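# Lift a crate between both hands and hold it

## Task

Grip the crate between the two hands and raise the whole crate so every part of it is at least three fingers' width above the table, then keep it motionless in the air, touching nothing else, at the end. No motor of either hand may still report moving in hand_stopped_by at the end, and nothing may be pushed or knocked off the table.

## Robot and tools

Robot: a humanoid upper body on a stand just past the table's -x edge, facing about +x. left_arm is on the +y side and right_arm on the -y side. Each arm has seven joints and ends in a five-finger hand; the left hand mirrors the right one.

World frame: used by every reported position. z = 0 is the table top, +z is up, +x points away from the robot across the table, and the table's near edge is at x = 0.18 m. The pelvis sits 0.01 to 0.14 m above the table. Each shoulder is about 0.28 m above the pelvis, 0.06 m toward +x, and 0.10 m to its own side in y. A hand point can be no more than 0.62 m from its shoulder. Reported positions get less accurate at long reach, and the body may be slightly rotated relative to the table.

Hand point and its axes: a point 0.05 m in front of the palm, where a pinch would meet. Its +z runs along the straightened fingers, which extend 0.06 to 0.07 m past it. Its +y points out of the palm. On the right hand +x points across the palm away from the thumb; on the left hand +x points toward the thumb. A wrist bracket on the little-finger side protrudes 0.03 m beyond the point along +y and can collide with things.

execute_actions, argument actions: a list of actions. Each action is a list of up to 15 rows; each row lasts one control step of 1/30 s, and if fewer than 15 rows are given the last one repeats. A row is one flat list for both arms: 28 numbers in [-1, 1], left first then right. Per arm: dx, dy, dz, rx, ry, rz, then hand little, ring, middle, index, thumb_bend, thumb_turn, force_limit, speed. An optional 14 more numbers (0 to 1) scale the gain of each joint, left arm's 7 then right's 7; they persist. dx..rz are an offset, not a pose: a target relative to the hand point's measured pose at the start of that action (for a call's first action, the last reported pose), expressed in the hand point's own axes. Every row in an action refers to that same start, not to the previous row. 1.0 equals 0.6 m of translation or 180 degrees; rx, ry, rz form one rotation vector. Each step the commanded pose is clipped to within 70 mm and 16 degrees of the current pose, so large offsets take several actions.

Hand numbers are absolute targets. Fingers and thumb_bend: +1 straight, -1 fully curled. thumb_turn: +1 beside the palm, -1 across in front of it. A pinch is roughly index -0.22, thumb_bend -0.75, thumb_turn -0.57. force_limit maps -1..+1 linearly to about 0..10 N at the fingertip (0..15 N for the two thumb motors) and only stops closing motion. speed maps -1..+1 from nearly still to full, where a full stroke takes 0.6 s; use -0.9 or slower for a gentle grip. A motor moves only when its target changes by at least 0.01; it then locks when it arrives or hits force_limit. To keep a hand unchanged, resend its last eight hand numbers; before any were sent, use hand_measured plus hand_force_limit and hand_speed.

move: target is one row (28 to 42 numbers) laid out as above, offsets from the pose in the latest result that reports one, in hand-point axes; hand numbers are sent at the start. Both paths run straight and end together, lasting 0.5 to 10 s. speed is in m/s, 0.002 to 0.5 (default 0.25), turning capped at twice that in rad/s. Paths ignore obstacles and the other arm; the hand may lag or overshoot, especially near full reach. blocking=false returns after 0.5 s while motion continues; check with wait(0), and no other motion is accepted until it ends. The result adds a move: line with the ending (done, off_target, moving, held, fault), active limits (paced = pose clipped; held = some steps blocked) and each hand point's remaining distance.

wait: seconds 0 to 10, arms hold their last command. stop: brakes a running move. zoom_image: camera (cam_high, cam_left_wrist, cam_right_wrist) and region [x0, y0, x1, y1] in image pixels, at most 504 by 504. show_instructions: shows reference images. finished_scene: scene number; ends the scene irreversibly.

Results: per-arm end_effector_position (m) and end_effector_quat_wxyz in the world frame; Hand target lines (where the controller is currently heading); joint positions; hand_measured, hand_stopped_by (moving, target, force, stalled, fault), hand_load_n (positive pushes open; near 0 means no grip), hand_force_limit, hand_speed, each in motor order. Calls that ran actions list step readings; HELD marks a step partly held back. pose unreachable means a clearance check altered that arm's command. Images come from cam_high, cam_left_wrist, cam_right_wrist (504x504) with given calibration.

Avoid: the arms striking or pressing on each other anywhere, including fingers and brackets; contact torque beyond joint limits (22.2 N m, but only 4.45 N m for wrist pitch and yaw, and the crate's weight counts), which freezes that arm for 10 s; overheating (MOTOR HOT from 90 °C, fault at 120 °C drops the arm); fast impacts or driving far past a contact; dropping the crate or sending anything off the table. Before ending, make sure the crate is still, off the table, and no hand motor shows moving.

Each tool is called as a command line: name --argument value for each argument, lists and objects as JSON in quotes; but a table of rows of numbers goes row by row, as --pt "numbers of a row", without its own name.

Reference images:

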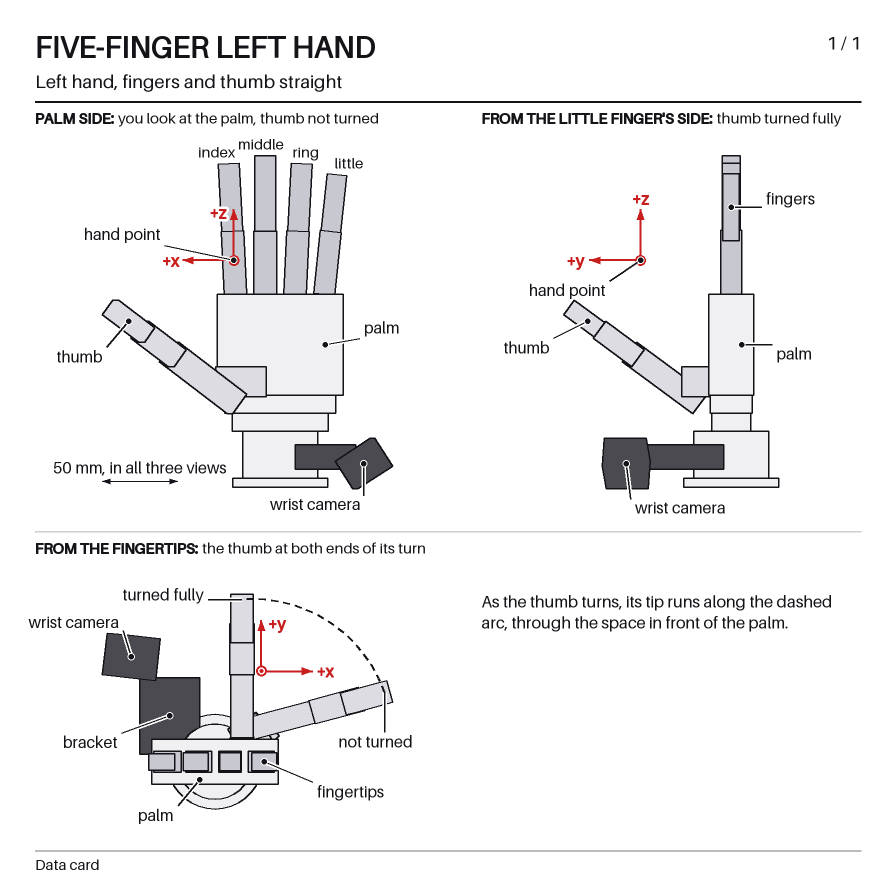

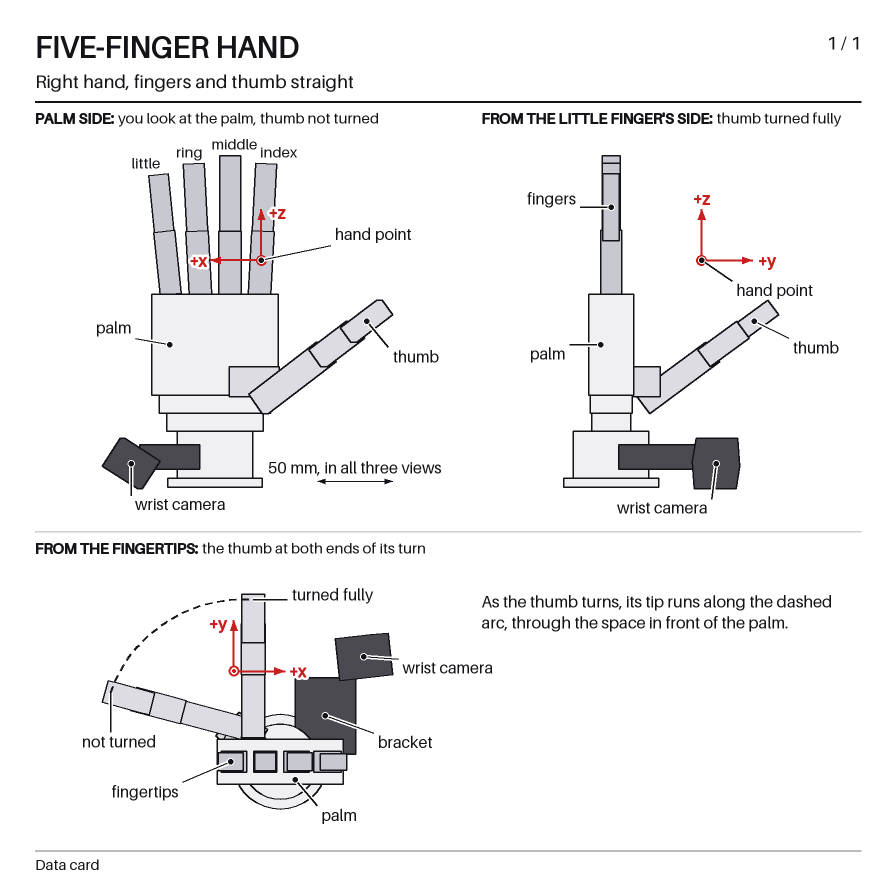

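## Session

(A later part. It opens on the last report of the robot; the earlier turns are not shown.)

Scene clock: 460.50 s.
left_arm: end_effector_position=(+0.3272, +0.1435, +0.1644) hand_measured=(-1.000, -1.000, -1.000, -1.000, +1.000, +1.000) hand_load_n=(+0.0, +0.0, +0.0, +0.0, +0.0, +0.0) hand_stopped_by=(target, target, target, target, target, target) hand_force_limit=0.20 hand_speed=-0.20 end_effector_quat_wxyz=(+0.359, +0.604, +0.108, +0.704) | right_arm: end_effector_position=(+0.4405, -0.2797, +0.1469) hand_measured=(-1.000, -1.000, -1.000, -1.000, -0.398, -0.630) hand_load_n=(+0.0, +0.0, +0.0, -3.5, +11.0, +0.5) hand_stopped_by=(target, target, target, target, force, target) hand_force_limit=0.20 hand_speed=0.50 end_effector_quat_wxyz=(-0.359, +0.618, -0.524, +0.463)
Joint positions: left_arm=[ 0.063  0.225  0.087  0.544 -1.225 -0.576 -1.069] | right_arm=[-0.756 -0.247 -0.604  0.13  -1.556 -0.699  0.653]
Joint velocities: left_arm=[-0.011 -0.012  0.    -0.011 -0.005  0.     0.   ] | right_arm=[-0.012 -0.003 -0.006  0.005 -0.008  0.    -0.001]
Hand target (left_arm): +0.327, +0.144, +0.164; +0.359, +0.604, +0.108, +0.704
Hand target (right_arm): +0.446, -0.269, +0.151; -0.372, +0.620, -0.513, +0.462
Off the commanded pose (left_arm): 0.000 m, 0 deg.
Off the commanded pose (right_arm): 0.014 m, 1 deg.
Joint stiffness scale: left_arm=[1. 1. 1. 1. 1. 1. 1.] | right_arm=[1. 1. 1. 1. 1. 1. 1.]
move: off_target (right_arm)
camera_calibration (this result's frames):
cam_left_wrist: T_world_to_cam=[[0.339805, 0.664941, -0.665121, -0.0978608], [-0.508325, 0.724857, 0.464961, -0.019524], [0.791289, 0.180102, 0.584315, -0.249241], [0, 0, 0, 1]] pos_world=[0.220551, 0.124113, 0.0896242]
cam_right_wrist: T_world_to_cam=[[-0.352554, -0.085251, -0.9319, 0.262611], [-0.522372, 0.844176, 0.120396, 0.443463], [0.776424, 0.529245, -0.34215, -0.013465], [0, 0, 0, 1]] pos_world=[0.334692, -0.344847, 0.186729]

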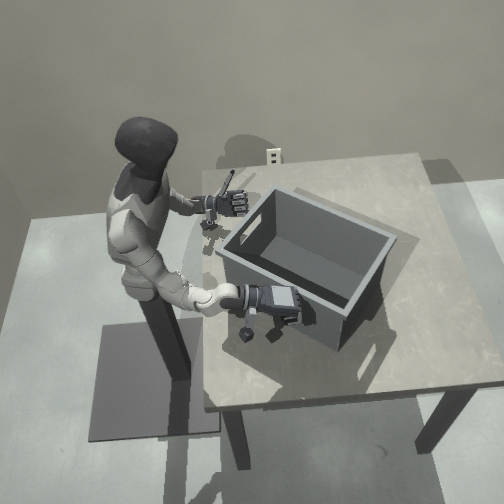

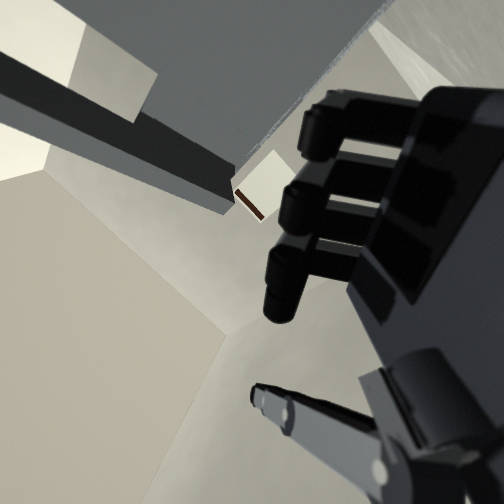

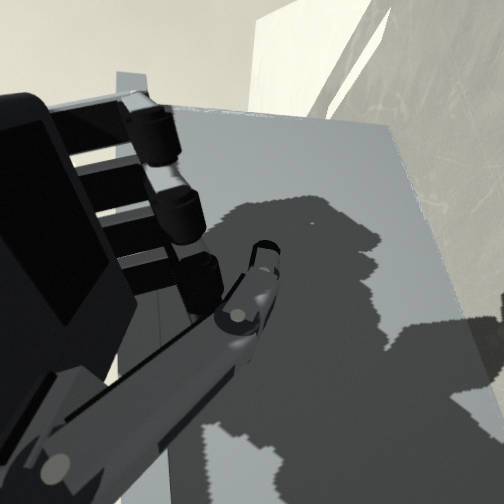

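move --target '[0,0,0,0,0,0,-1,-1,-1,-1,1,1,0.2,-0.2, 0.091,-0.222,-0.111,0,0,0, -1,-1,-1,-1,-1,-0.63,0.2,0.5]' --speed 0.2

move --target '[0,0,0,0,0,0,-1,-1,-1,-1,1,1,0.2,-0.2, -0.097,0.05,-0.157,0.0255,-0.233,-0.0137, 0.7,0.7,0.7,0.7,1,-0.3,0.2,0.5]' --speed 0.15

Scene clock: 468.70 s.
left_arm: end_effector_position=(+0.3272, +0.1435, +0.1644) hand_measured=(-1.000, -1.000, -1.000, -1.000, +1.000, +1.000) hand_load_n=(+0.0, +0.0, +0.0, +0.0, +0.0, +0.0) hand_stopped_by=(target, target, target, target, target, target) hand_force_limit=0.20 hand_speed=-0.20 end_effector_quat_wxyz=(+0.359, +0.604, +0.108, +0.704) | right_arm: end_effector_position=(+0.4153, -0.3024, +0.3032) hand_measured=(-1.000, -1.000, -1.000, -1.000, -0.398, -0.630) hand_load_n=(+0.0, +0.0, +0.0, -3.5, +10.5, +0.5) hand_stopped_by=(target, target, target, target, force, target) hand_force_limit=0.20 hand_speed=0.50 end_effector_quat_wxyz=(-0.364, +0.618, -0.526, +0.458)
Joint positions: left_arm=[ 0.063  0.225  0.087  0.544 -1.225 -0.576 -1.069] | right_arm=[-1.137 -0.535 -0.678  0.035 -1.06  -0.657  1.42 ]
Joint velocities: left_arm=[ 0.     0.018  0.005  0.006 -0.006  0.     0.   ] | right_arm=[-0.002 -0.008 -0.006 -0.002  0.002  0.     0.   ]
Hand target (left_arm): +0.327, +0.144, +0.164; +0.359, +0.604, +0.108, +0.704
Hand target (right_arm): +0.415, -0.301, +0.302; -0.365, +0.620, -0.526, +0.455
Off the commanded pose (left_arm): 0.000 m, 0 deg.
Off the commanded pose (right_arm): 0.006 m, 1 deg.
Joint stiffness scale: left_arm=[1. 1. 1. 1. 1. 1. 1.] | right_arm=[1. 1. 1. 1. 1. 1. 1.]
move: off_target (right_arm)
camera_calibration (this result's frames):
cam_left_wrist: T_world_to_cam=[[0.339805, 0.664941, -0.665121, -0.0978608], [-0.508325, 0.724857, 0.464961, -0.0195241], [0.791289, 0.180101, 0.584316, -0.249241], [0, 0, 0, 1]] pos_world=[0.220551, 0.124113, 0.0896242]
cam_right_wrist: T_world_to_cam=[[-0.354961, -0.0754769, -0.931829, 0.401383], [-0.527524, 0.839067, 0.132986, 0.427428], [0.77183, 0.538768, -0.337652, 0.0749883], [0, 0, 0, 1]] pos_world=[0.310075, -0.368746, 0.342498]

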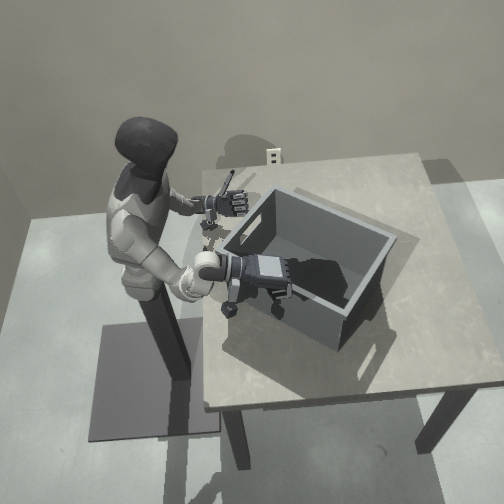

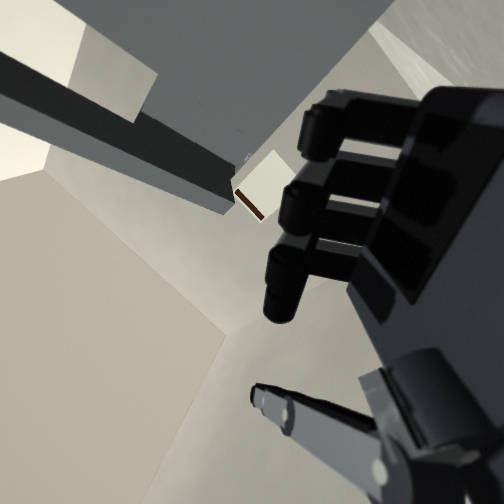

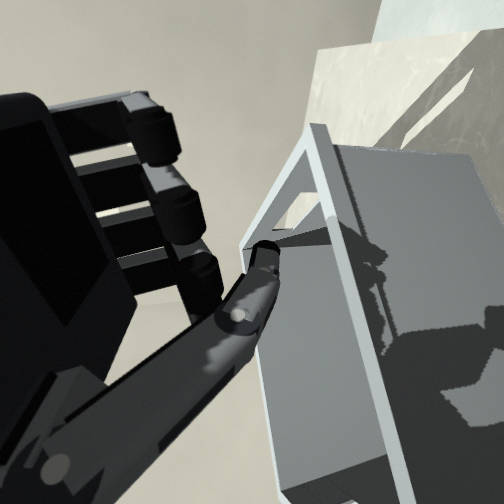

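Scene clock: 471.47 s.
left_arm: end_effector_position=(+0.3272, +0.1435, +0.1644) hand_measured=(-1.000, -1.000, -1.000, -1.000, +1.000, +1.000) hand_load_n=(+0.0, +0.0, +0.0, +0.0, +0.0, +0.0) hand_stopped_by=(target, target, target, target, target, target) hand_force_limit=0.20 hand_speed=-0.20 end_effector_quat_wxyz=(+0.359, +0.604, +0.108, +0.704) | right_arm: end_effector_position=(+0.3143, -0.2524, +0.2873) hand_measured=(+0.700, +0.700, +0.700, +0.700, +1.000, -0.300) hand_load_n=(+0.0, +0.0, +0.0, +0.0, +0.0, +0.0) hand_stopped_by=(target, target, target, target, target, target) hand_force_limit=0.20 hand_speed=0.50 end_effector_quat_wxyz=(-0.532, +0.744, -0.331, +0.231)
Joint positions: left_arm=[ 0.063  0.225  0.087  0.544 -1.225 -0.576 -1.069] | right_arm=[-0.899 -0.978 -0.42   0.496  0.222 -1.036  1.643]
Joint velocities: left_arm=[ 0.005  0.     0.002  0.017 -0.003  0.     0.   ] | right_arm=[-0.006  0.     0.012  0.    -0.003 -0.003  0.   ]
Hand target (left_arm): +0.327, +0.144, +0.164; +0.359, +0.604, +0.108, +0.704
Hand target (right_arm): +0.314, -0.253, +0.287; -0.532, +0.745, -0.330, +0.230
Off the commanded pose (left_arm): 0.000 m, 0 deg.
Off the commanded pose (right_arm): 0.009 m, 1 deg.
Joint stiffness scale: left_arm=[1. 1. 1. 1. 1. 1. 1.] | right_arm=[1. 1. 1. 1. 1. 1. 1.]
joint sent to its limit (right arm) — the command would take joint 7 (wrist yaw) past its upper limit, so that joint was sent only as far as its limit.
move: off_target (right_arm)
camera_calibration (this result's frames):
cam_left_wrist: T_world_to_cam=[[0.339805, 0.664941, -0.665121, -0.0978608], [-0.508324, 0.724857, 0.464961, -0.0195241], [0.791289, 0.180101, 0.584316, -0.249241], [0, 0, 0, 1]] pos_world=[0.220551, 0.124113, 0.0896242]
cam_right_wrist: T_world_to_cam=[[-0.343715, -0.160221, -0.925305, 0.327707], [-0.918605, 0.261972, 0.295864, 0.264801], [0.195, 0.951683, -0.237224, 0.377366], [0, 0, 0, 1]] pos_world=[0.282298, -0.375997, 0.314404]

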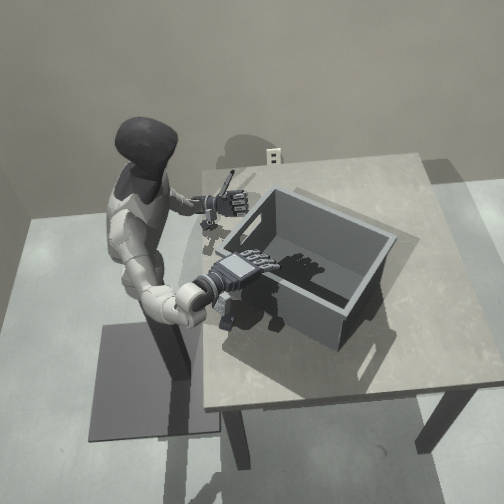

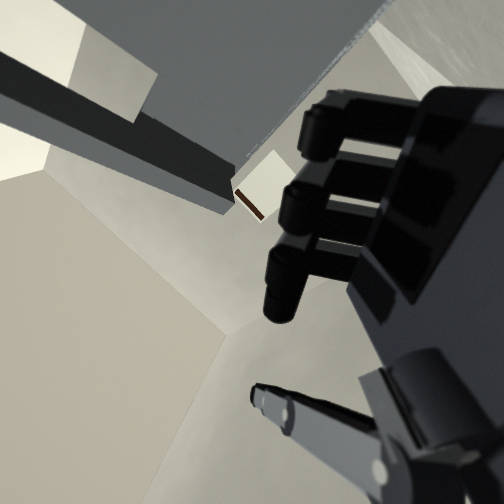

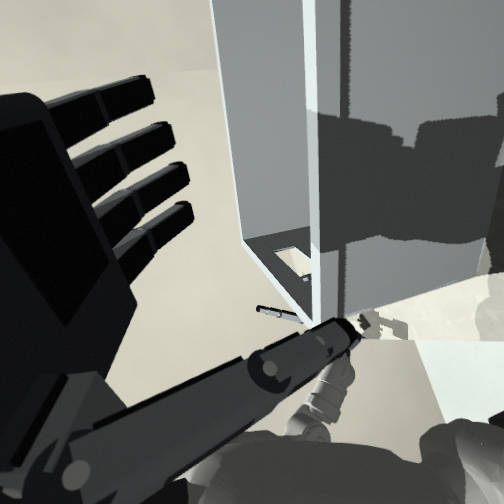

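move --target '[0,0,0,0,0,0,-1,-1,-1,-1,1,1,0.2,-0.2, 0,0.125,0.05,0,0,0, 0.7,0.7,0.7,0.7,1,-0.3,0.2,0.5]' --speed 0.08

Scene clock: 476.53 s.
left_arm: end_effector_position=(+0.3272, +0.1435, +0.1644) hand_measured=(-1.000, -1.000, -1.000, -1.000, +1.000, +1.000) hand_load_n=(+0.0, +0.0, +0.0, +0.0, +0.0, +0.0) hand_stopped_by=(target, target, target, target, target, target) hand_force_limit=0.20 hand_speed=-0.20 end_effector_quat_wxyz=(+0.359, +0.604, +0.108, +0.704) | right_arm: end_effector_position=(+0.3202, -0.2466, +0.2068) hand_measured=(+0.700, +0.700, +0.700, +0.700, +1.000, -0.300) hand_load_n=(+0.0, +0.0, +0.0, +0.0, +0.0, +0.0) hand_stopped_by=(target, target, target, target, target, target) hand_force_limit=0.20 hand_speed=0.50 end_effector_quat_wxyz=(-0.535, +0.745, -0.328, +0.227)
Joint positions: left_arm=[ 0.063  0.225  0.087  0.544 -1.225 -0.576 -1.069] | right_arm=[-0.821 -0.772 -0.489  0.7    0.063 -1.392  1.623]
Joint velocities: left_arm=[ 0.002  0.017  0.018 -0.018  0.005  0.     0.   ] | right_arm=[-0.02  -0.002  0.009  0.011 -0.006 -0.004  0.   ]
Hand target (left_arm): +0.327, +0.144, +0.164; +0.359, +0.604, +0.108, +0.704
Hand target (right_arm): +0.320, -0.247, +0.207; -0.533, +0.746, -0.328, +0.228
Off the commanded pose (left_arm): 0.000 m, 0 deg.
Off the commanded pose (right_arm): 0.004 m, 1 deg.
Joint stiffness scale: left_arm=[1. 1. 1. 1. 1. 1. 1.] | right_arm=[1. 1. 1. 1. 1. 1. 1.]
move: off_target (right_arm)
camera_calibration (this result's frames):
cam_left_wrist: T_world_to_cam=[[0.339805, 0.664941, -0.665121, -0.0978608], [-0.508325, 0.724857, 0.464961, -0.0195241], [0.791289, 0.180102, 0.584316, -0.249241], [0, 0, 0, 1]] pos_world=[0.220551, 0.124113, 0.0896242]
cam_right_wrist: T_world_to_cam=[[-0.343799, -0.159449, -0.925407, 0.256414], [-0.92059, 0.251636, 0.298652, 0.290037], [0.185246, 0.954597, -0.2333, 0.354578], [0, 0, 0, 1]] pos_world=[0.289475, -0.370578, 0.23339]

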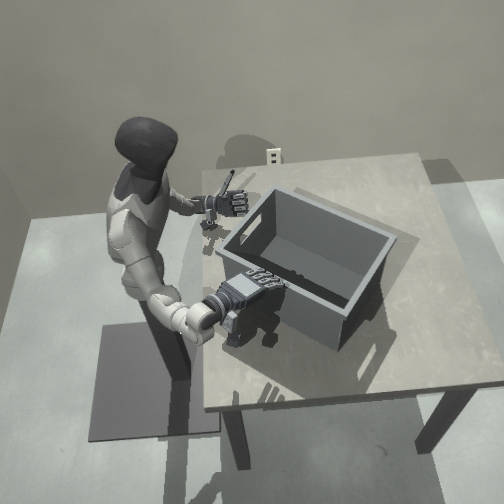

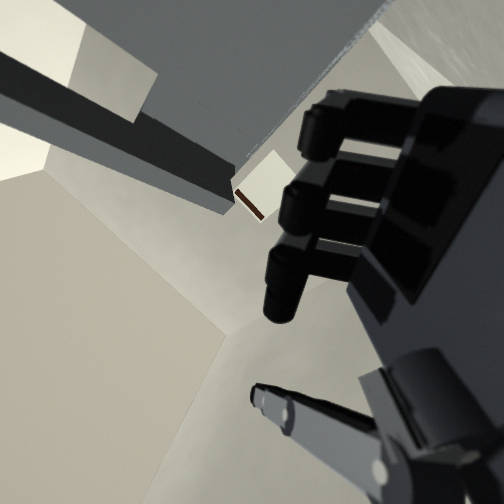

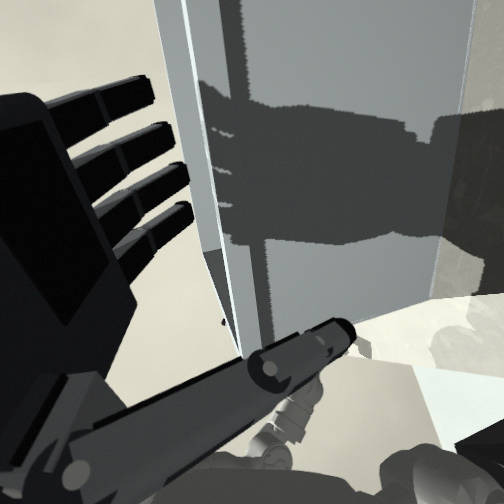

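move --target '[0,0,0,0,0,0,-1,-1,-1,-1,1,1,0.2,-0.2, 0,-0.012,0.035,0,0,0, 0.7,0.7,0.7,0.7,1,-0.3,0.2,0.5]' --speed 0.05

Scene clock: 479.40 s.
left_arm: end_effector_position=(+0.3272, +0.1435, +0.1644) hand_measured=(-1.000, -1.000, -1.000, -1.000, +1.000, +1.000) hand_load_n=(+0.0, +0.0, +0.0, +0.0, +0.0, +0.0) hand_stopped_by=(target, target, target, target, target, target) hand_force_limit=0.20 hand_speed=-0.20 end_effector_quat_wxyz=(+0.359, +0.604, +0.108, +0.704) | right_arm: end_effector_position=(+0.3360, -0.2308, +0.2078) hand_measured=(+0.700, +0.700, +0.700, +0.700, +1.000, -0.300) hand_load_n=(+0.0, +0.0, +0.0, +0.0, +0.0, +0.0) hand_stopped_by=(target, target, target, target, target, target) hand_force_limit=0.20 hand_speed=0.50 end_effector_quat_wxyz=(-0.535, +0.746, -0.326, +0.226)
Joint positions: left_arm=[ 0.063  0.225  0.087  0.544 -1.225 -0.576 -1.069] | right_arm=[-0.881 -0.679 -0.542  0.647 -0.077 -1.34   1.616]
Joint velocities: left_arm=[ 0.029 -0.005  0.     0.009 -0.002  0.     0.   ] | right_arm=[ 0.     0.     0.    -0.008 -0.008  0.     0.   ]
Hand target (left_arm): +0.327, +0.144, +0.164; +0.359, +0.604, +0.108, +0.704
Hand target (right_arm): +0.337, -0.231, +0.208; -0.534, +0.746, -0.327, +0.227
Off the commanded pose (left_arm): 0.000 m, 0 deg.
Off the commanded pose (right_arm): 0.001 m, 0 deg.
Joint stiffness scale: left_arm=[1. 1. 1. 1. 1. 1. 1.] | right_arm=[1. 1. 1. 1. 1. 1. 1.]
move: done
camera_calibration (this result's frames):
cam_left_wrist: T_world_to_cam=[[0.339805, 0.664941, -0.665121, -0.0978608], [-0.508325, 0.724857, 0.464961, -0.019524], [0.791289, 0.180102, 0.584316, -0.249241], [0, 0, 0, 1]] pos_world=[0.220551, 0.124113, 0.0896242]
cam_right_wrist: T_world_to_cam=[[-0.342893, -0.162009, -0.925299, 0.264409], [-0.921717, 0.248112, 0.298124, 0.299982], [0.181278, 0.955088, -0.234402, 0.338501], [0, 0, 0, 1]] pos_world=[0.3058, -0.354891, 0.23457]

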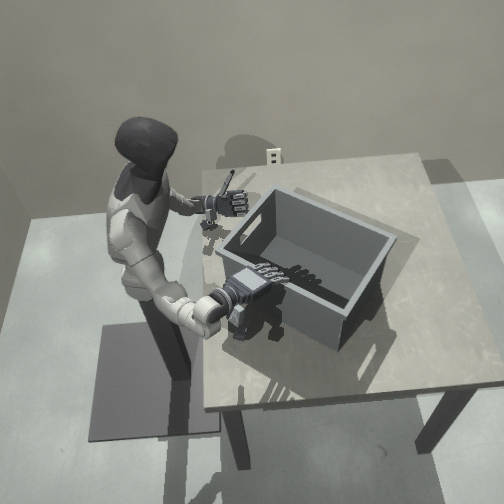

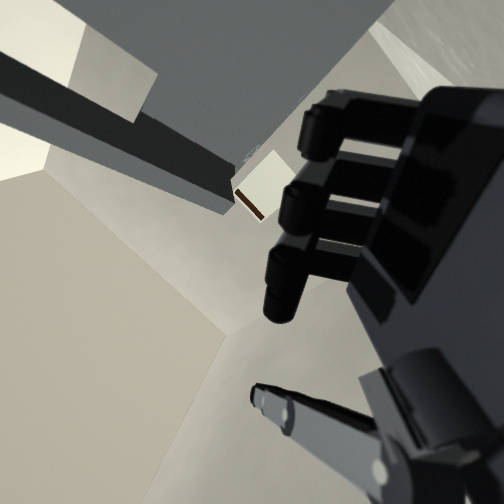

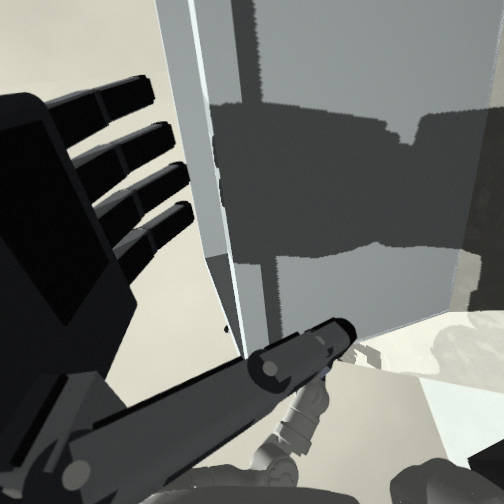

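execute_actions --actions '[[[0,0,0,0,0,0,-1,-1,-1,-1,1,1,0.2,-0.2, 0,0,0,0,0,0, -1,-1,-1,-1,1,-0.3,0.2,-0.2]],[[0,0,0,0,0,0,-1,-1,-1,-1,1,1,0.2,-0.2, 0,0,0,0,0,0, -1,-1,-1,-1,1,-0.3,0.2,-0.2]],[[0,0,0,0,0,0,-1,-1,-1,-1,1,1,0.2,-0.2, 0,0,0,0,0,0, -1,-1,-1,-1,1,-0.3,0.2,-0.2]],[[0,0,0,0,0,0,-1,-1,-1,-1,1,1,0.2,-0.2, 0,0,0,0,0,0, -1,-1,-1,-1,1,-0.3,0.2,-0.2]]]'

Scene clock: 482.83 s.
left_arm: end_effector_position=(+0.3272, +0.1435, +0.1644) hand_measured=(-1.000, -1.000, -1.000, -1.000, +1.000, +1.000) hand_load_n=(+0.0, +0.0, +0.0, +0.0, +0.0, +0.0) hand_stopped_by=(target, target, target, target, target, target) hand_force_limit=0.20 hand_speed=-0.20 end_effector_quat_wxyz=(+0.359, +0.604, +0.108, +0.704) | right_arm: end_effector_position=(+0.3368, -0.2301, +0.2097) hand_measured=(-1.000, -1.000, -1.000, -1.000, +1.000, -0.300) hand_load_n=(+0.0, +0.0, +0.0, +0.0, +0.0, +0.0) hand_stopped_by=(target, target, target, target, target, target) hand_force_limit=0.20 hand_speed=-0.20 end_effector_quat_wxyz=(-0.538, +0.744, -0.325, +0.228)
Joint positions: left_arm=[ 0.063  0.225  0.087  0.544 -1.225 -0.576 -1.069] | right_arm=[-0.883 -0.679 -0.543  0.647 -0.074 -1.34   1.611]
Joint velocities: left_arm=[-0.002  0.011 -0.002  0.006  0.017  0.     0.   ] | right_arm=[ 0.003 -0.003  0.006  0.005 -0.005  0.     0.   ]
Hand target (left_arm): +0.327, +0.144, +0.164; +0.359, +0.604, +0.108, +0.704
Hand target (right_arm): +0.337, -0.230, +0.210; -0.538, +0.744, -0.325, +0.228
Off the commanded pose (left_arm): 0.000 m, 0 deg.
Off the commanded pose (right_arm): 0.000 m, 0 deg.
Joint stiffness scale: left_arm=[1. 1. 1. 1. 1. 1. 1.] | right_arm=[1. 1. 1. 1. 1. 1. 1.]
Step readings (end_effector_position; steps 1 to 15: 1st action; 16 to 30: 2nd action; 31 to 45: 3rd action; 46 to 60: 4th action):
0: left_arm (+0.3272, +0.1435, +0.1644) | right_arm (+0.3360, -0.2308, +0.2078)
1: left_arm (+0.3272, +0.1435, +0.1644) | right_arm (+0.3360, -0.2308, +0.2078)
2: left_arm (+0.3272, +0.1435, +0.1644) | right_arm (+0.3360, -0.2308, +0.2078)
4: left_arm (+0.3272, +0.1435, +0.1644) | right_arm (+0.3360, -0.2308, +0.2079)
8: left_arm (+0.3272, +0.1435, +0.1644) | right_arm (+0.3360, -0.2308, +0.2079)
15: left_arm (+0.3272, +0.1435, +0.1644) | right_arm (+0.3368, -0.2301, +0.2098)
16: left_arm (+0.3272, +0.1435, +0.1644) | right_arm (+0.3368, -0.2301, +0.2097)
17: left_arm (+0.3272, +0.1435, +0.1644) | right_arm (+0.3368, -0.2301, +0.2097)
19: left_arm (+0.3272, +0.1435, +0.1644) | right_arm (+0.3368, -0.2301, +0.2097)
23: left_arm (+0.3272, +0.1435, +0.1644) | right_arm (+0.3368, -0.2301, +0.2097)
30: left_arm (+0.3272, +0.1435, +0.1644) | right_arm (+0.3368, -0.2301, +0.2097)
31: left_arm (+0.3272, +0.1435, +0.1644) | right_arm (+0.3368, -0.2301, +0.2097)
32: left_arm (+0.3272, +0.1435, +0.1644) | right_arm (+0.3368, -0.2301, +0.2097)
34: left_arm (+0.3272, +0.1435, +0.1644) | right_arm (+0.3368, -0.2301, +0.2097)
38: left_arm (+0.3272, +0.1435, +0.1644) | right_arm (+0.3368, -0.2301, +0.2097)
45: left_arm (+0.3272, +0.1435, +0.1644) | right_arm (+0.3368, -0.2301, +0.2097)
46: left_arm (+0.3272, +0.1435, +0.1644) | right_arm (+0.3368, -0.2301, +0.2097)
47: left_arm (+0.3272, +0.1435, +0.1644) | right_arm (+0.3368, -0.2301, +0.2097)
49: left_arm (+0.3272, +0.1435, +0.1644) | right_arm (+0.3368, -0.2301, +0.2097)
53: left_arm (+0.3272, +0.1435, +0.1644) | right_arm (+0.3368, -0.2301, +0.2097)
60: end_effector_position above
camera_calibration (this result's frames):
cam_left_wrist: T_world_to_cam=[[0.339805, 0.664941, -0.665121, -0.0978608], [-0.508325, 0.724857, 0.464961, -0.0195241], [0.791289, 0.180102, 0.584316, -0.249241], [0, 0, 0, 1]] pos_world=[0.220551, 0.124113, 0.0896242]
cam_right_wrist: T_world_to_cam=[[-0.335816, -0.157138, -0.928728, 0.265979], [-0.924107, 0.245851, 0.292547, 0.301431], [0.182359, 0.956486, -0.227773, 0.336756], [0, 0, 0, 1]] pos_world=[0.306464, -0.354414, 0.235543]

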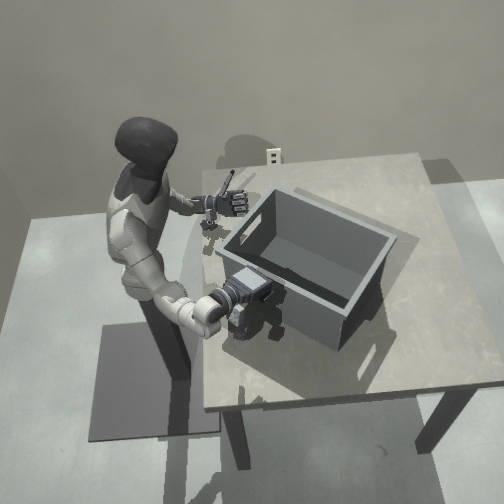

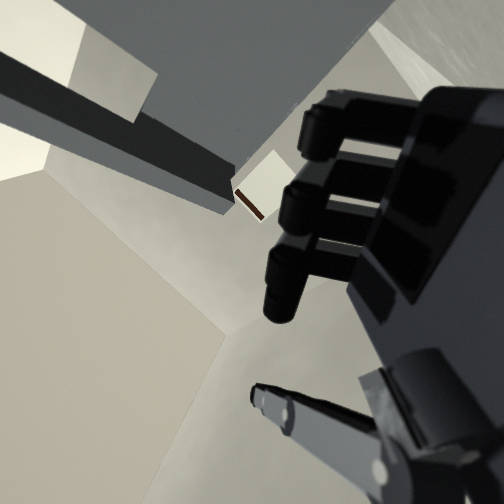

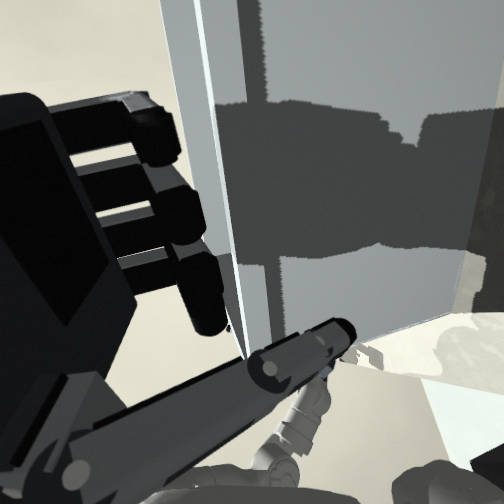

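execute_actions --actions '[[[0,0,0,0,0,0,-1,-1,-1,-1,1,1,0.2,-0.2, 0,0,0,0,0,0, 0.7,0.7,0.7,0.7,1,-0.3,0.2,0.6]],[[0,0,0,0,0,0,-1,-1,-1,-1,1,1,0.2,-0.2, 0,0,0,0,0,0, 0.7,0.7,0.7,0.7,1,-0.3,0.2,0.6]]]'

move --target '[0,0,0,0,0,0,-1,-1,-1,-1,1,1,0.2,-0.2, 0,-0.022,0.056,0,0,0, 0.7,0.7,0.7,0.7,1,-0.3,0.2,0.6]' --speed 0.05

Scene clock: 484.73 s.
left_arm: end_effector_position=(+0.3272, +0.1435, +0.1644) hand_measured=(-1.000, -1.000, -1.000, -1.000, +1.000, +1.000) hand_load_n=(+0.0, +0.0, +0.0, +0.0, +0.0, +0.0) hand_stopped_by=(target, target, target, target, target, target) hand_force_limit=0.20 hand_speed=-0.20 end_effector_quat_wxyz=(+0.359, +0.604, +0.108, +0.704) | right_arm: end_effector_position=(+0.3369, -0.2305, +0.2101) hand_measured=(+0.700, +0.700, +0.700, +0.700, +1.000, -0.300) hand_load_n=(+0.0, +0.0, +0.0, +0.0, +0.0, +0.0) hand_stopped_by=(target, target, target, target, target, target) hand_force_limit=0.20 hand_speed=0.60 end_effector_quat_wxyz=(-0.538, +0.743, -0.325, +0.229)
Joint positions: left_arm=[ 0.063  0.225  0.087  0.544 -1.225 -0.576 -1.069] | right_arm=[-0.883 -0.68  -0.544  0.647 -0.074 -1.34   1.61 ]
Joint velocities: left_arm=[-0.006 -0.02  -0.005  0.    -0.003  0.     0.   ] | right_arm=[ 0.     0.003 -0.002  0.014  0.003  0.     0.   ]
Hand target (left_arm): +0.327, +0.144, +0.164; +0.359, +0.604, +0.108, +0.704
Hand target (right_arm): +0.337, -0.230, +0.210; -0.538, +0.744, -0.325, +0.228
Off the commanded pose (left_arm): 0.000 m, 0 deg.
Off the commanded pose (right_arm): 0.001 m, 0 deg.
Joint stiffness scale: left_arm=[1. 1. 1. 1. 1. 1. 1.] | right_arm=[1. 1. 1. 1. 1. 1. 1.]
Step readings (end_effector_position; steps 1 to 15: 1st action; 16 to 30: 2nd action):
0: left_arm (+0.3272, +0.1435, +0.1644) | right_arm (+0.3368, -0.2301, +0.2097)
1: left_arm (+0.3272, +0.1435, +0.1644) | right_arm (+0.3368, -0.2301, +0.2097)
2: left_arm (+0.3272, +0.1435, +0.1644) | right_arm (+0.3368, -0.2301, +0.2097)
4: left_arm (+0.3272, +0.1435, +0.1644) | right_arm (+0.3368, -0.2301, +0.2097)
8: left_arm (+0.3272, +0.1435, +0.1644) | right_arm (+0.3368, -0.2301, +0.2097)
15: left_arm (+0.3272, +0.1435, +0.1644) | right_arm (+0.3368, -0.2301, +0.2097)
16: left_arm (+0.3272, +0.1435, +0.1644) | right_arm (+0.3368, -0.2301, +0.2097)
17: left_arm (+0.3272, +0.1435, +0.1644) | right_arm (+0.3368, -0.2302, +0.2097)
19: left_arm (+0.3272, +0.1435, +0.1644) | right_arm (+0.3369, -0.2305, +0.2101)
23: left_arm (+0.3272, +0.1435, +0.1644) | right_arm (+0.3369, -0.2305, +0.2101)
30: end_effector_position above
camera_calibration (this result's frames):
cam_left_wrist: T_world_to_cam=[[0.339805, 0.664941, -0.665121, -0.0978608], [-0.508325, 0.724857, 0.464961, -0.0195241], [0.791289, 0.180101, 0.584316, -0.249241], [0, 0, 0, 1]] pos_world=[0.220551, 0.124113, 0.0896242]
cam_right_wrist: T_world_to_cam=[[-0.334977, -0.156952, -0.929062, 0.266088], [-0.924163, 0.246877, 0.291504, 0.30194], [0.183612, 0.956252, -0.227748, 0.336699], [0, 0, 0, 1]] pos_world=[0.306353, -0.354748, 0.235878]

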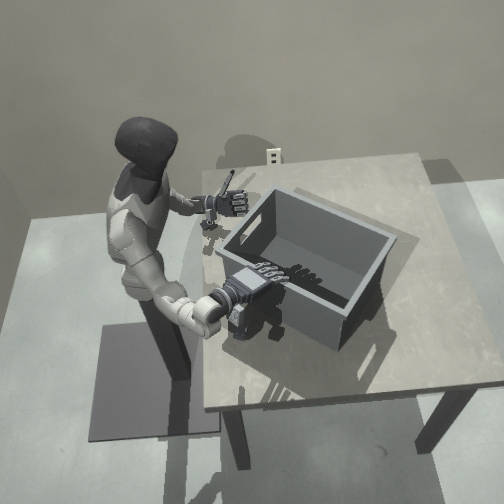

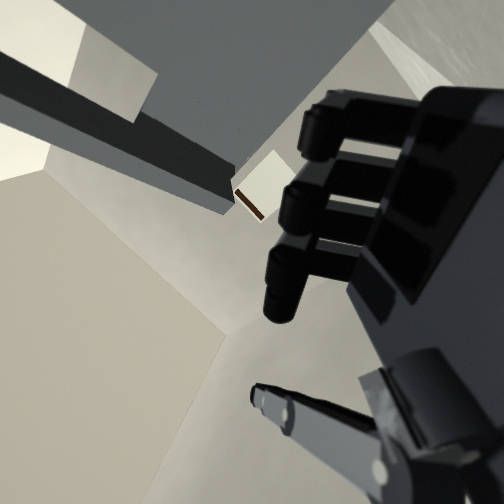

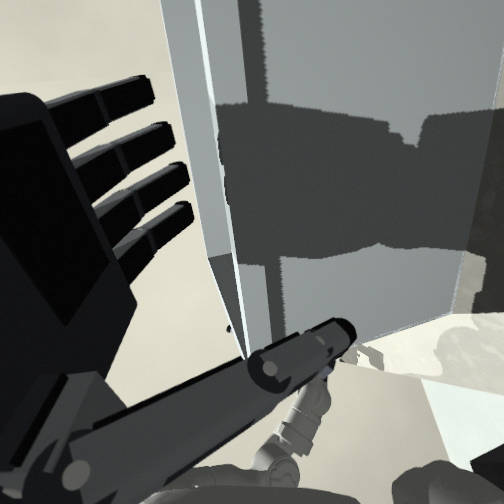

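Scene clock: 485.77 s.
left_arm: end_effector_position=(+0.3272, +0.1435, +0.1644) hand_measured=(-1.000, -1.000, -1.000, -1.000, +1.000, +1.000) hand_load_n=(+0.0, +0.0, +0.0, +0.0, +0.0, +0.0) hand_stopped_by=(target, target, target, target, target, target) hand_force_limit=0.20 hand_speed=-0.20 end_effector_quat_wxyz=(+0.359, +0.604, +0.108, +0.704) | right_arm: end_effector_position=(+0.3625, -0.2049, +0.2139) hand_measured=(+0.700, +0.700, +0.700, +0.700, +1.000, -0.300) hand_load_n=(+0.0, +0.0, +0.0, +0.0, +0.0, +0.0) hand_stopped_by=(target, target, target, target, target, target) hand_force_limit=0.20 hand_speed=0.60 end_effector_quat_wxyz=(-0.537, +0.745, -0.322, +0.228)
Joint positions: left_arm=[ 0.063  0.225  0.087  0.544 -1.225 -0.576 -1.069] | right_arm=[-0.989 -0.545 -0.605  0.604 -0.29  -1.29   1.587]
Joint velocities: left_arm=[-0.003 -0.002  0.002  0.006  0.     0.     0.   ] | right_arm=[-0.006  0.     0.003  0.     0.005  0.     0.   ]
Hand target (left_arm): +0.327, +0.144, +0.164; +0.359, +0.604, +0.108, +0.704
Hand target (right_arm): +0.363, -0.205, +0.214; -0.537, +0.745, -0.322, +0.229
Off the commanded pose (left_arm): 0.000 m, 0 deg.
Off the commanded pose (right_arm): 0.002 m, 0 deg.
Joint stiffness scale: left_arm=[1. 1. 1. 1. 1. 1. 1.] | right_arm=[1. 1. 1. 1. 1. 1. 1.]
move: done
camera_calibration (this result's frames):
cam_left_wrist: T_world_to_cam=[[0.339805, 0.664941, -0.665121, -0.0978608], [-0.508325, 0.724857, 0.464961, -0.0195241], [0.791289, 0.180102, 0.584316, -0.249241], [0, 0, 0, 1]] pos_world=[0.220551, 0.124113, 0.0896242]
cam_right_wrist: T_world_to_cam=[[-0.333055, -0.163236, -0.92867, 0.280231], [-0.925879, 0.242952, 0.289349, 0.318429], [0.17839, 0.956205, -0.232053, 0.311176], [0, 0, 0, 1]] pos_world=[0.332648, -0.329167, 0.240315]

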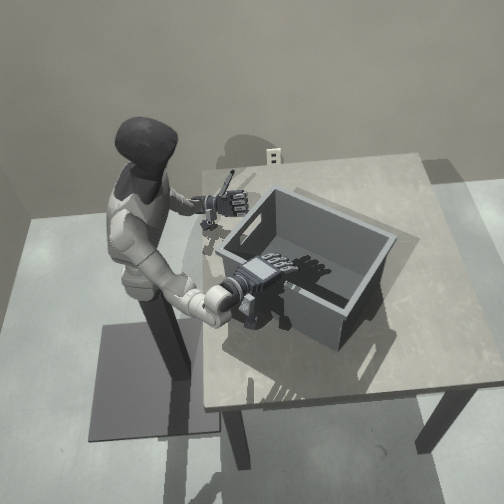

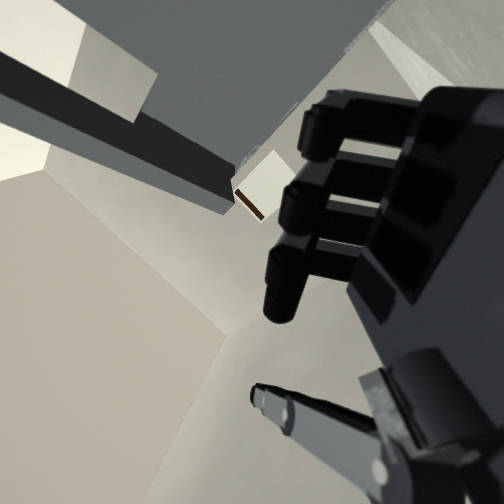

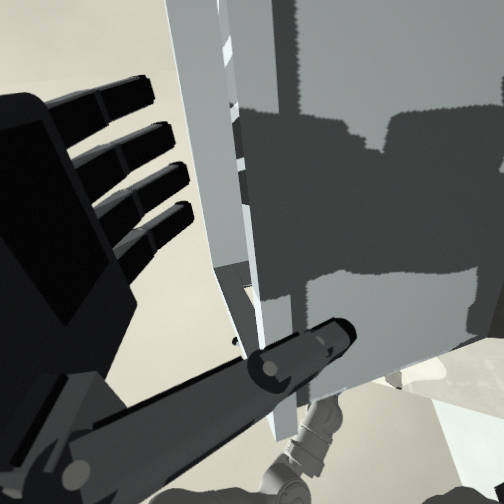

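execute_actions --actions '[[[0,0,0,0,0,0,-1,-1,-1,-1,1,1,0.2,-0.2, 0,0,0,0,0,0, -1,-1,-1,-1,1,-0.3,0.2,-0.2]],[[0,0,0,0,0,0,-1,-1,-1,-1,1,1,0.2,-0.2, 0,0,0,0,0,0, -1,-1,-1,-1,1,-0.3,0.2,-0.2]],[[0,0,0,0,0,0,-1,-1,-1,-1,1,1,0.2,-0.2, 0,0,0,0,0,0, -1,-1,-1,-1,1,-0.3,0.2,-0.2]],[[0,0,0,0,0,0,-1,-1,-1,-1,1,1,0.2,-0.2, 0,0,0,0,0,0, -1,-1,-1,-1,1,-0.3,0.2,-0.2]]]'

Scene clock: 488.77 s.
left_arm: end_effector_position=(+0.3272, +0.1435, +0.1644) hand_measured=(-1.000, -1.000, -1.000, -1.000, +1.000, +1.000) hand_load_n=(+0.0, +0.0, +0.0, +0.0, +0.0, +0.0) hand_stopped_by=(target, target, target, target, target, target) hand_force_limit=0.20 hand_speed=-0.20 end_effector_quat_wxyz=(+0.359, +0.604, +0.108, +0.704) | right_arm: end_effector_position=(+0.3638, -0.2028, +0.2173) hand_measured=(-1.000, -1.000, -1.000, -1.000, +1.000, -0.300) hand_load_n=(+0.0, +0.0, +0.0, +0.0, +0.0, +0.0) hand_stopped_by=(target, target, target, target, target, target) hand_force_limit=0.20 hand_speed=-0.20 end_effector_quat_wxyz=(-0.545, +0.741, -0.318, +0.230)
Joint positions: left_arm=[ 0.063  0.225  0.087  0.544 -1.225 -0.576 -1.069] | right_arm=[-0.991 -0.543 -0.605  0.604 -0.284 -1.29   1.576]
Joint velocities: left_arm=[ 0.002 -0.009  0.003  0.015  0.008  0.     0.   ] | right_arm=[ 0.008  0.    -0.005 -0.015 -0.002  0.     0.   ]
Hand target (left_arm): +0.327, +0.144, +0.164; +0.359, +0.604, +0.108, +0.704
Hand target (right_arm): +0.364, -0.203, +0.217; -0.545, +0.741, -0.318, +0.230
Off the commanded pose (left_arm): 0.000 m, 0 deg.
Off the commanded pose (right_arm): 0.000 m, 0 deg.
Joint stiffness scale: left_arm=[1. 1. 1. 1. 1. 1. 1.] | right_arm=[1. 1. 1. 1. 1. 1. 1.]
Step readings (end_effector_position; steps 1 to 15: 1st action; 16 to 30: 2nd action; 31 to 45: 3rd action; 46 to 60: 4th action):
0: left_arm (+0.3272, +0.1435, +0.1644) | right_arm (+0.3625, -0.2049, +0.2140)
1: left_arm (+0.3272, +0.1435, +0.1644) | right_arm (+0.3625, -0.2049, +0.2140)
2: left_arm (+0.3272, +0.1435, +0.1644) | right_arm (+0.3625, -0.2049, +0.2140)
4: left_arm (+0.3272, +0.1435, +0.1644) | right_arm (+0.3625, -0.2049, +0.2140)
8: left_arm (+0.3272, +0.1435, +0.1644) | right_arm (+0.3625, -0.2049, +0.2140)
15: left_arm (+0.3272, +0.1435, +0.1644) | right_arm (+0.3632, -0.2037, +0.2158)
16: left_arm (+0.3272, +0.1435, +0.1644) | right_arm (+0.3641, -0.2027, +0.2176)
17: left_arm (+0.3272, +0.1435, +0.1644) | right_arm (+0.3647, -0.2024, +0.2187)
19: left_arm (+0.3272, +0.1435, +0.1644) | right_arm (+0.3650, -0.2021, +0.2196)
23: left_arm (+0.3272, +0.1435, +0.1644) | right_arm (+0.3647, -0.2022, +0.2192)
30: left_arm (+0.3272, +0.1435, +0.1644) | right_arm (+0.3638, -0.2028, +0.2173)
31: left_arm (+0.3272, +0.1435, +0.1644) | right_arm (+0.3638, -0.2028, +0.2173)
32: left_arm (+0.3272, +0.1435, +0.1644) | right_arm (+0.3638, -0.2028, +0.2173)
34: left_arm (+0.3272, +0.1435, +0.1644) | right_arm (+0.3638, -0.2028, +0.2173)
38: left_arm (+0.3272, +0.1435, +0.1644) | right_arm (+0.3638, -0.2028, +0.2173)
45: left_arm (+0.3272, +0.1435, +0.1644) | right_arm (+0.3638, -0.2028, +0.2173)
46: left_arm (+0.3272, +0.1435, +0.1644) | right_arm (+0.3638, -0.2028, +0.2173)
47: left_arm (+0.3272, +0.1435, +0.1644) | right_arm (+0.3638, -0.2028, +0.2173)
49: left_arm (+0.3272, +0.1435, +0.1644) | right_arm (+0.3638, -0.2028, +0.2173)
53: left_arm (+0.3272, +0.1435, +0.1644) | right_arm (+0.3638, -0.2028, +0.2173)
60: end_effector_position above
camera_calibration (this result's frames):
cam_left_wrist: T_world_to_cam=[[0.339805, 0.664941, -0.665121, -0.0978608], [-0.508325, 0.724857, 0.464961, -0.0195241], [0.791289, 0.180102, 0.584316, -0.249241], [0, 0, 0, 1]] pos_world=[0.220551, 0.124113, 0.0896242]
cam_right_wrist: T_world_to_cam=[[-0.319856, -0.152023, -0.93519, 0.282967], [-0.930523, 0.236234, 0.279858, 0.320556], [0.178379, 0.95973, -0.217022, 0.307161], [0, 0, 0, 1]] pos_world=[0.334002, -0.3275, 0.241579]

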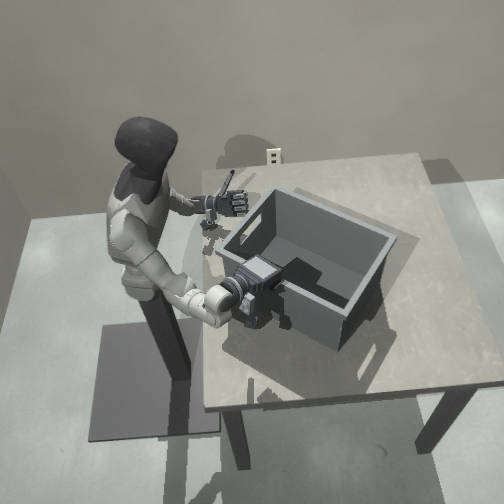

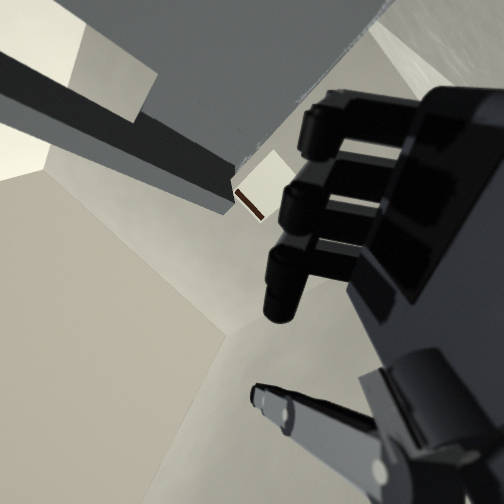

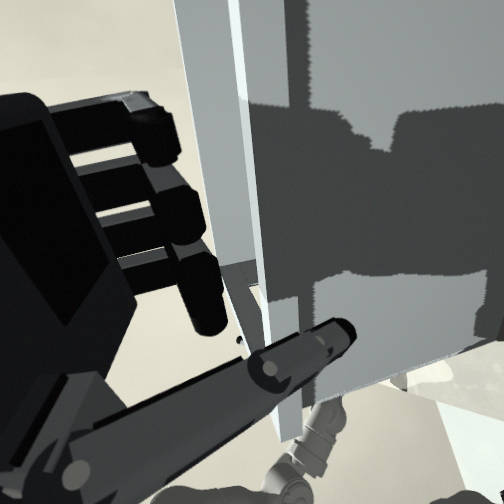

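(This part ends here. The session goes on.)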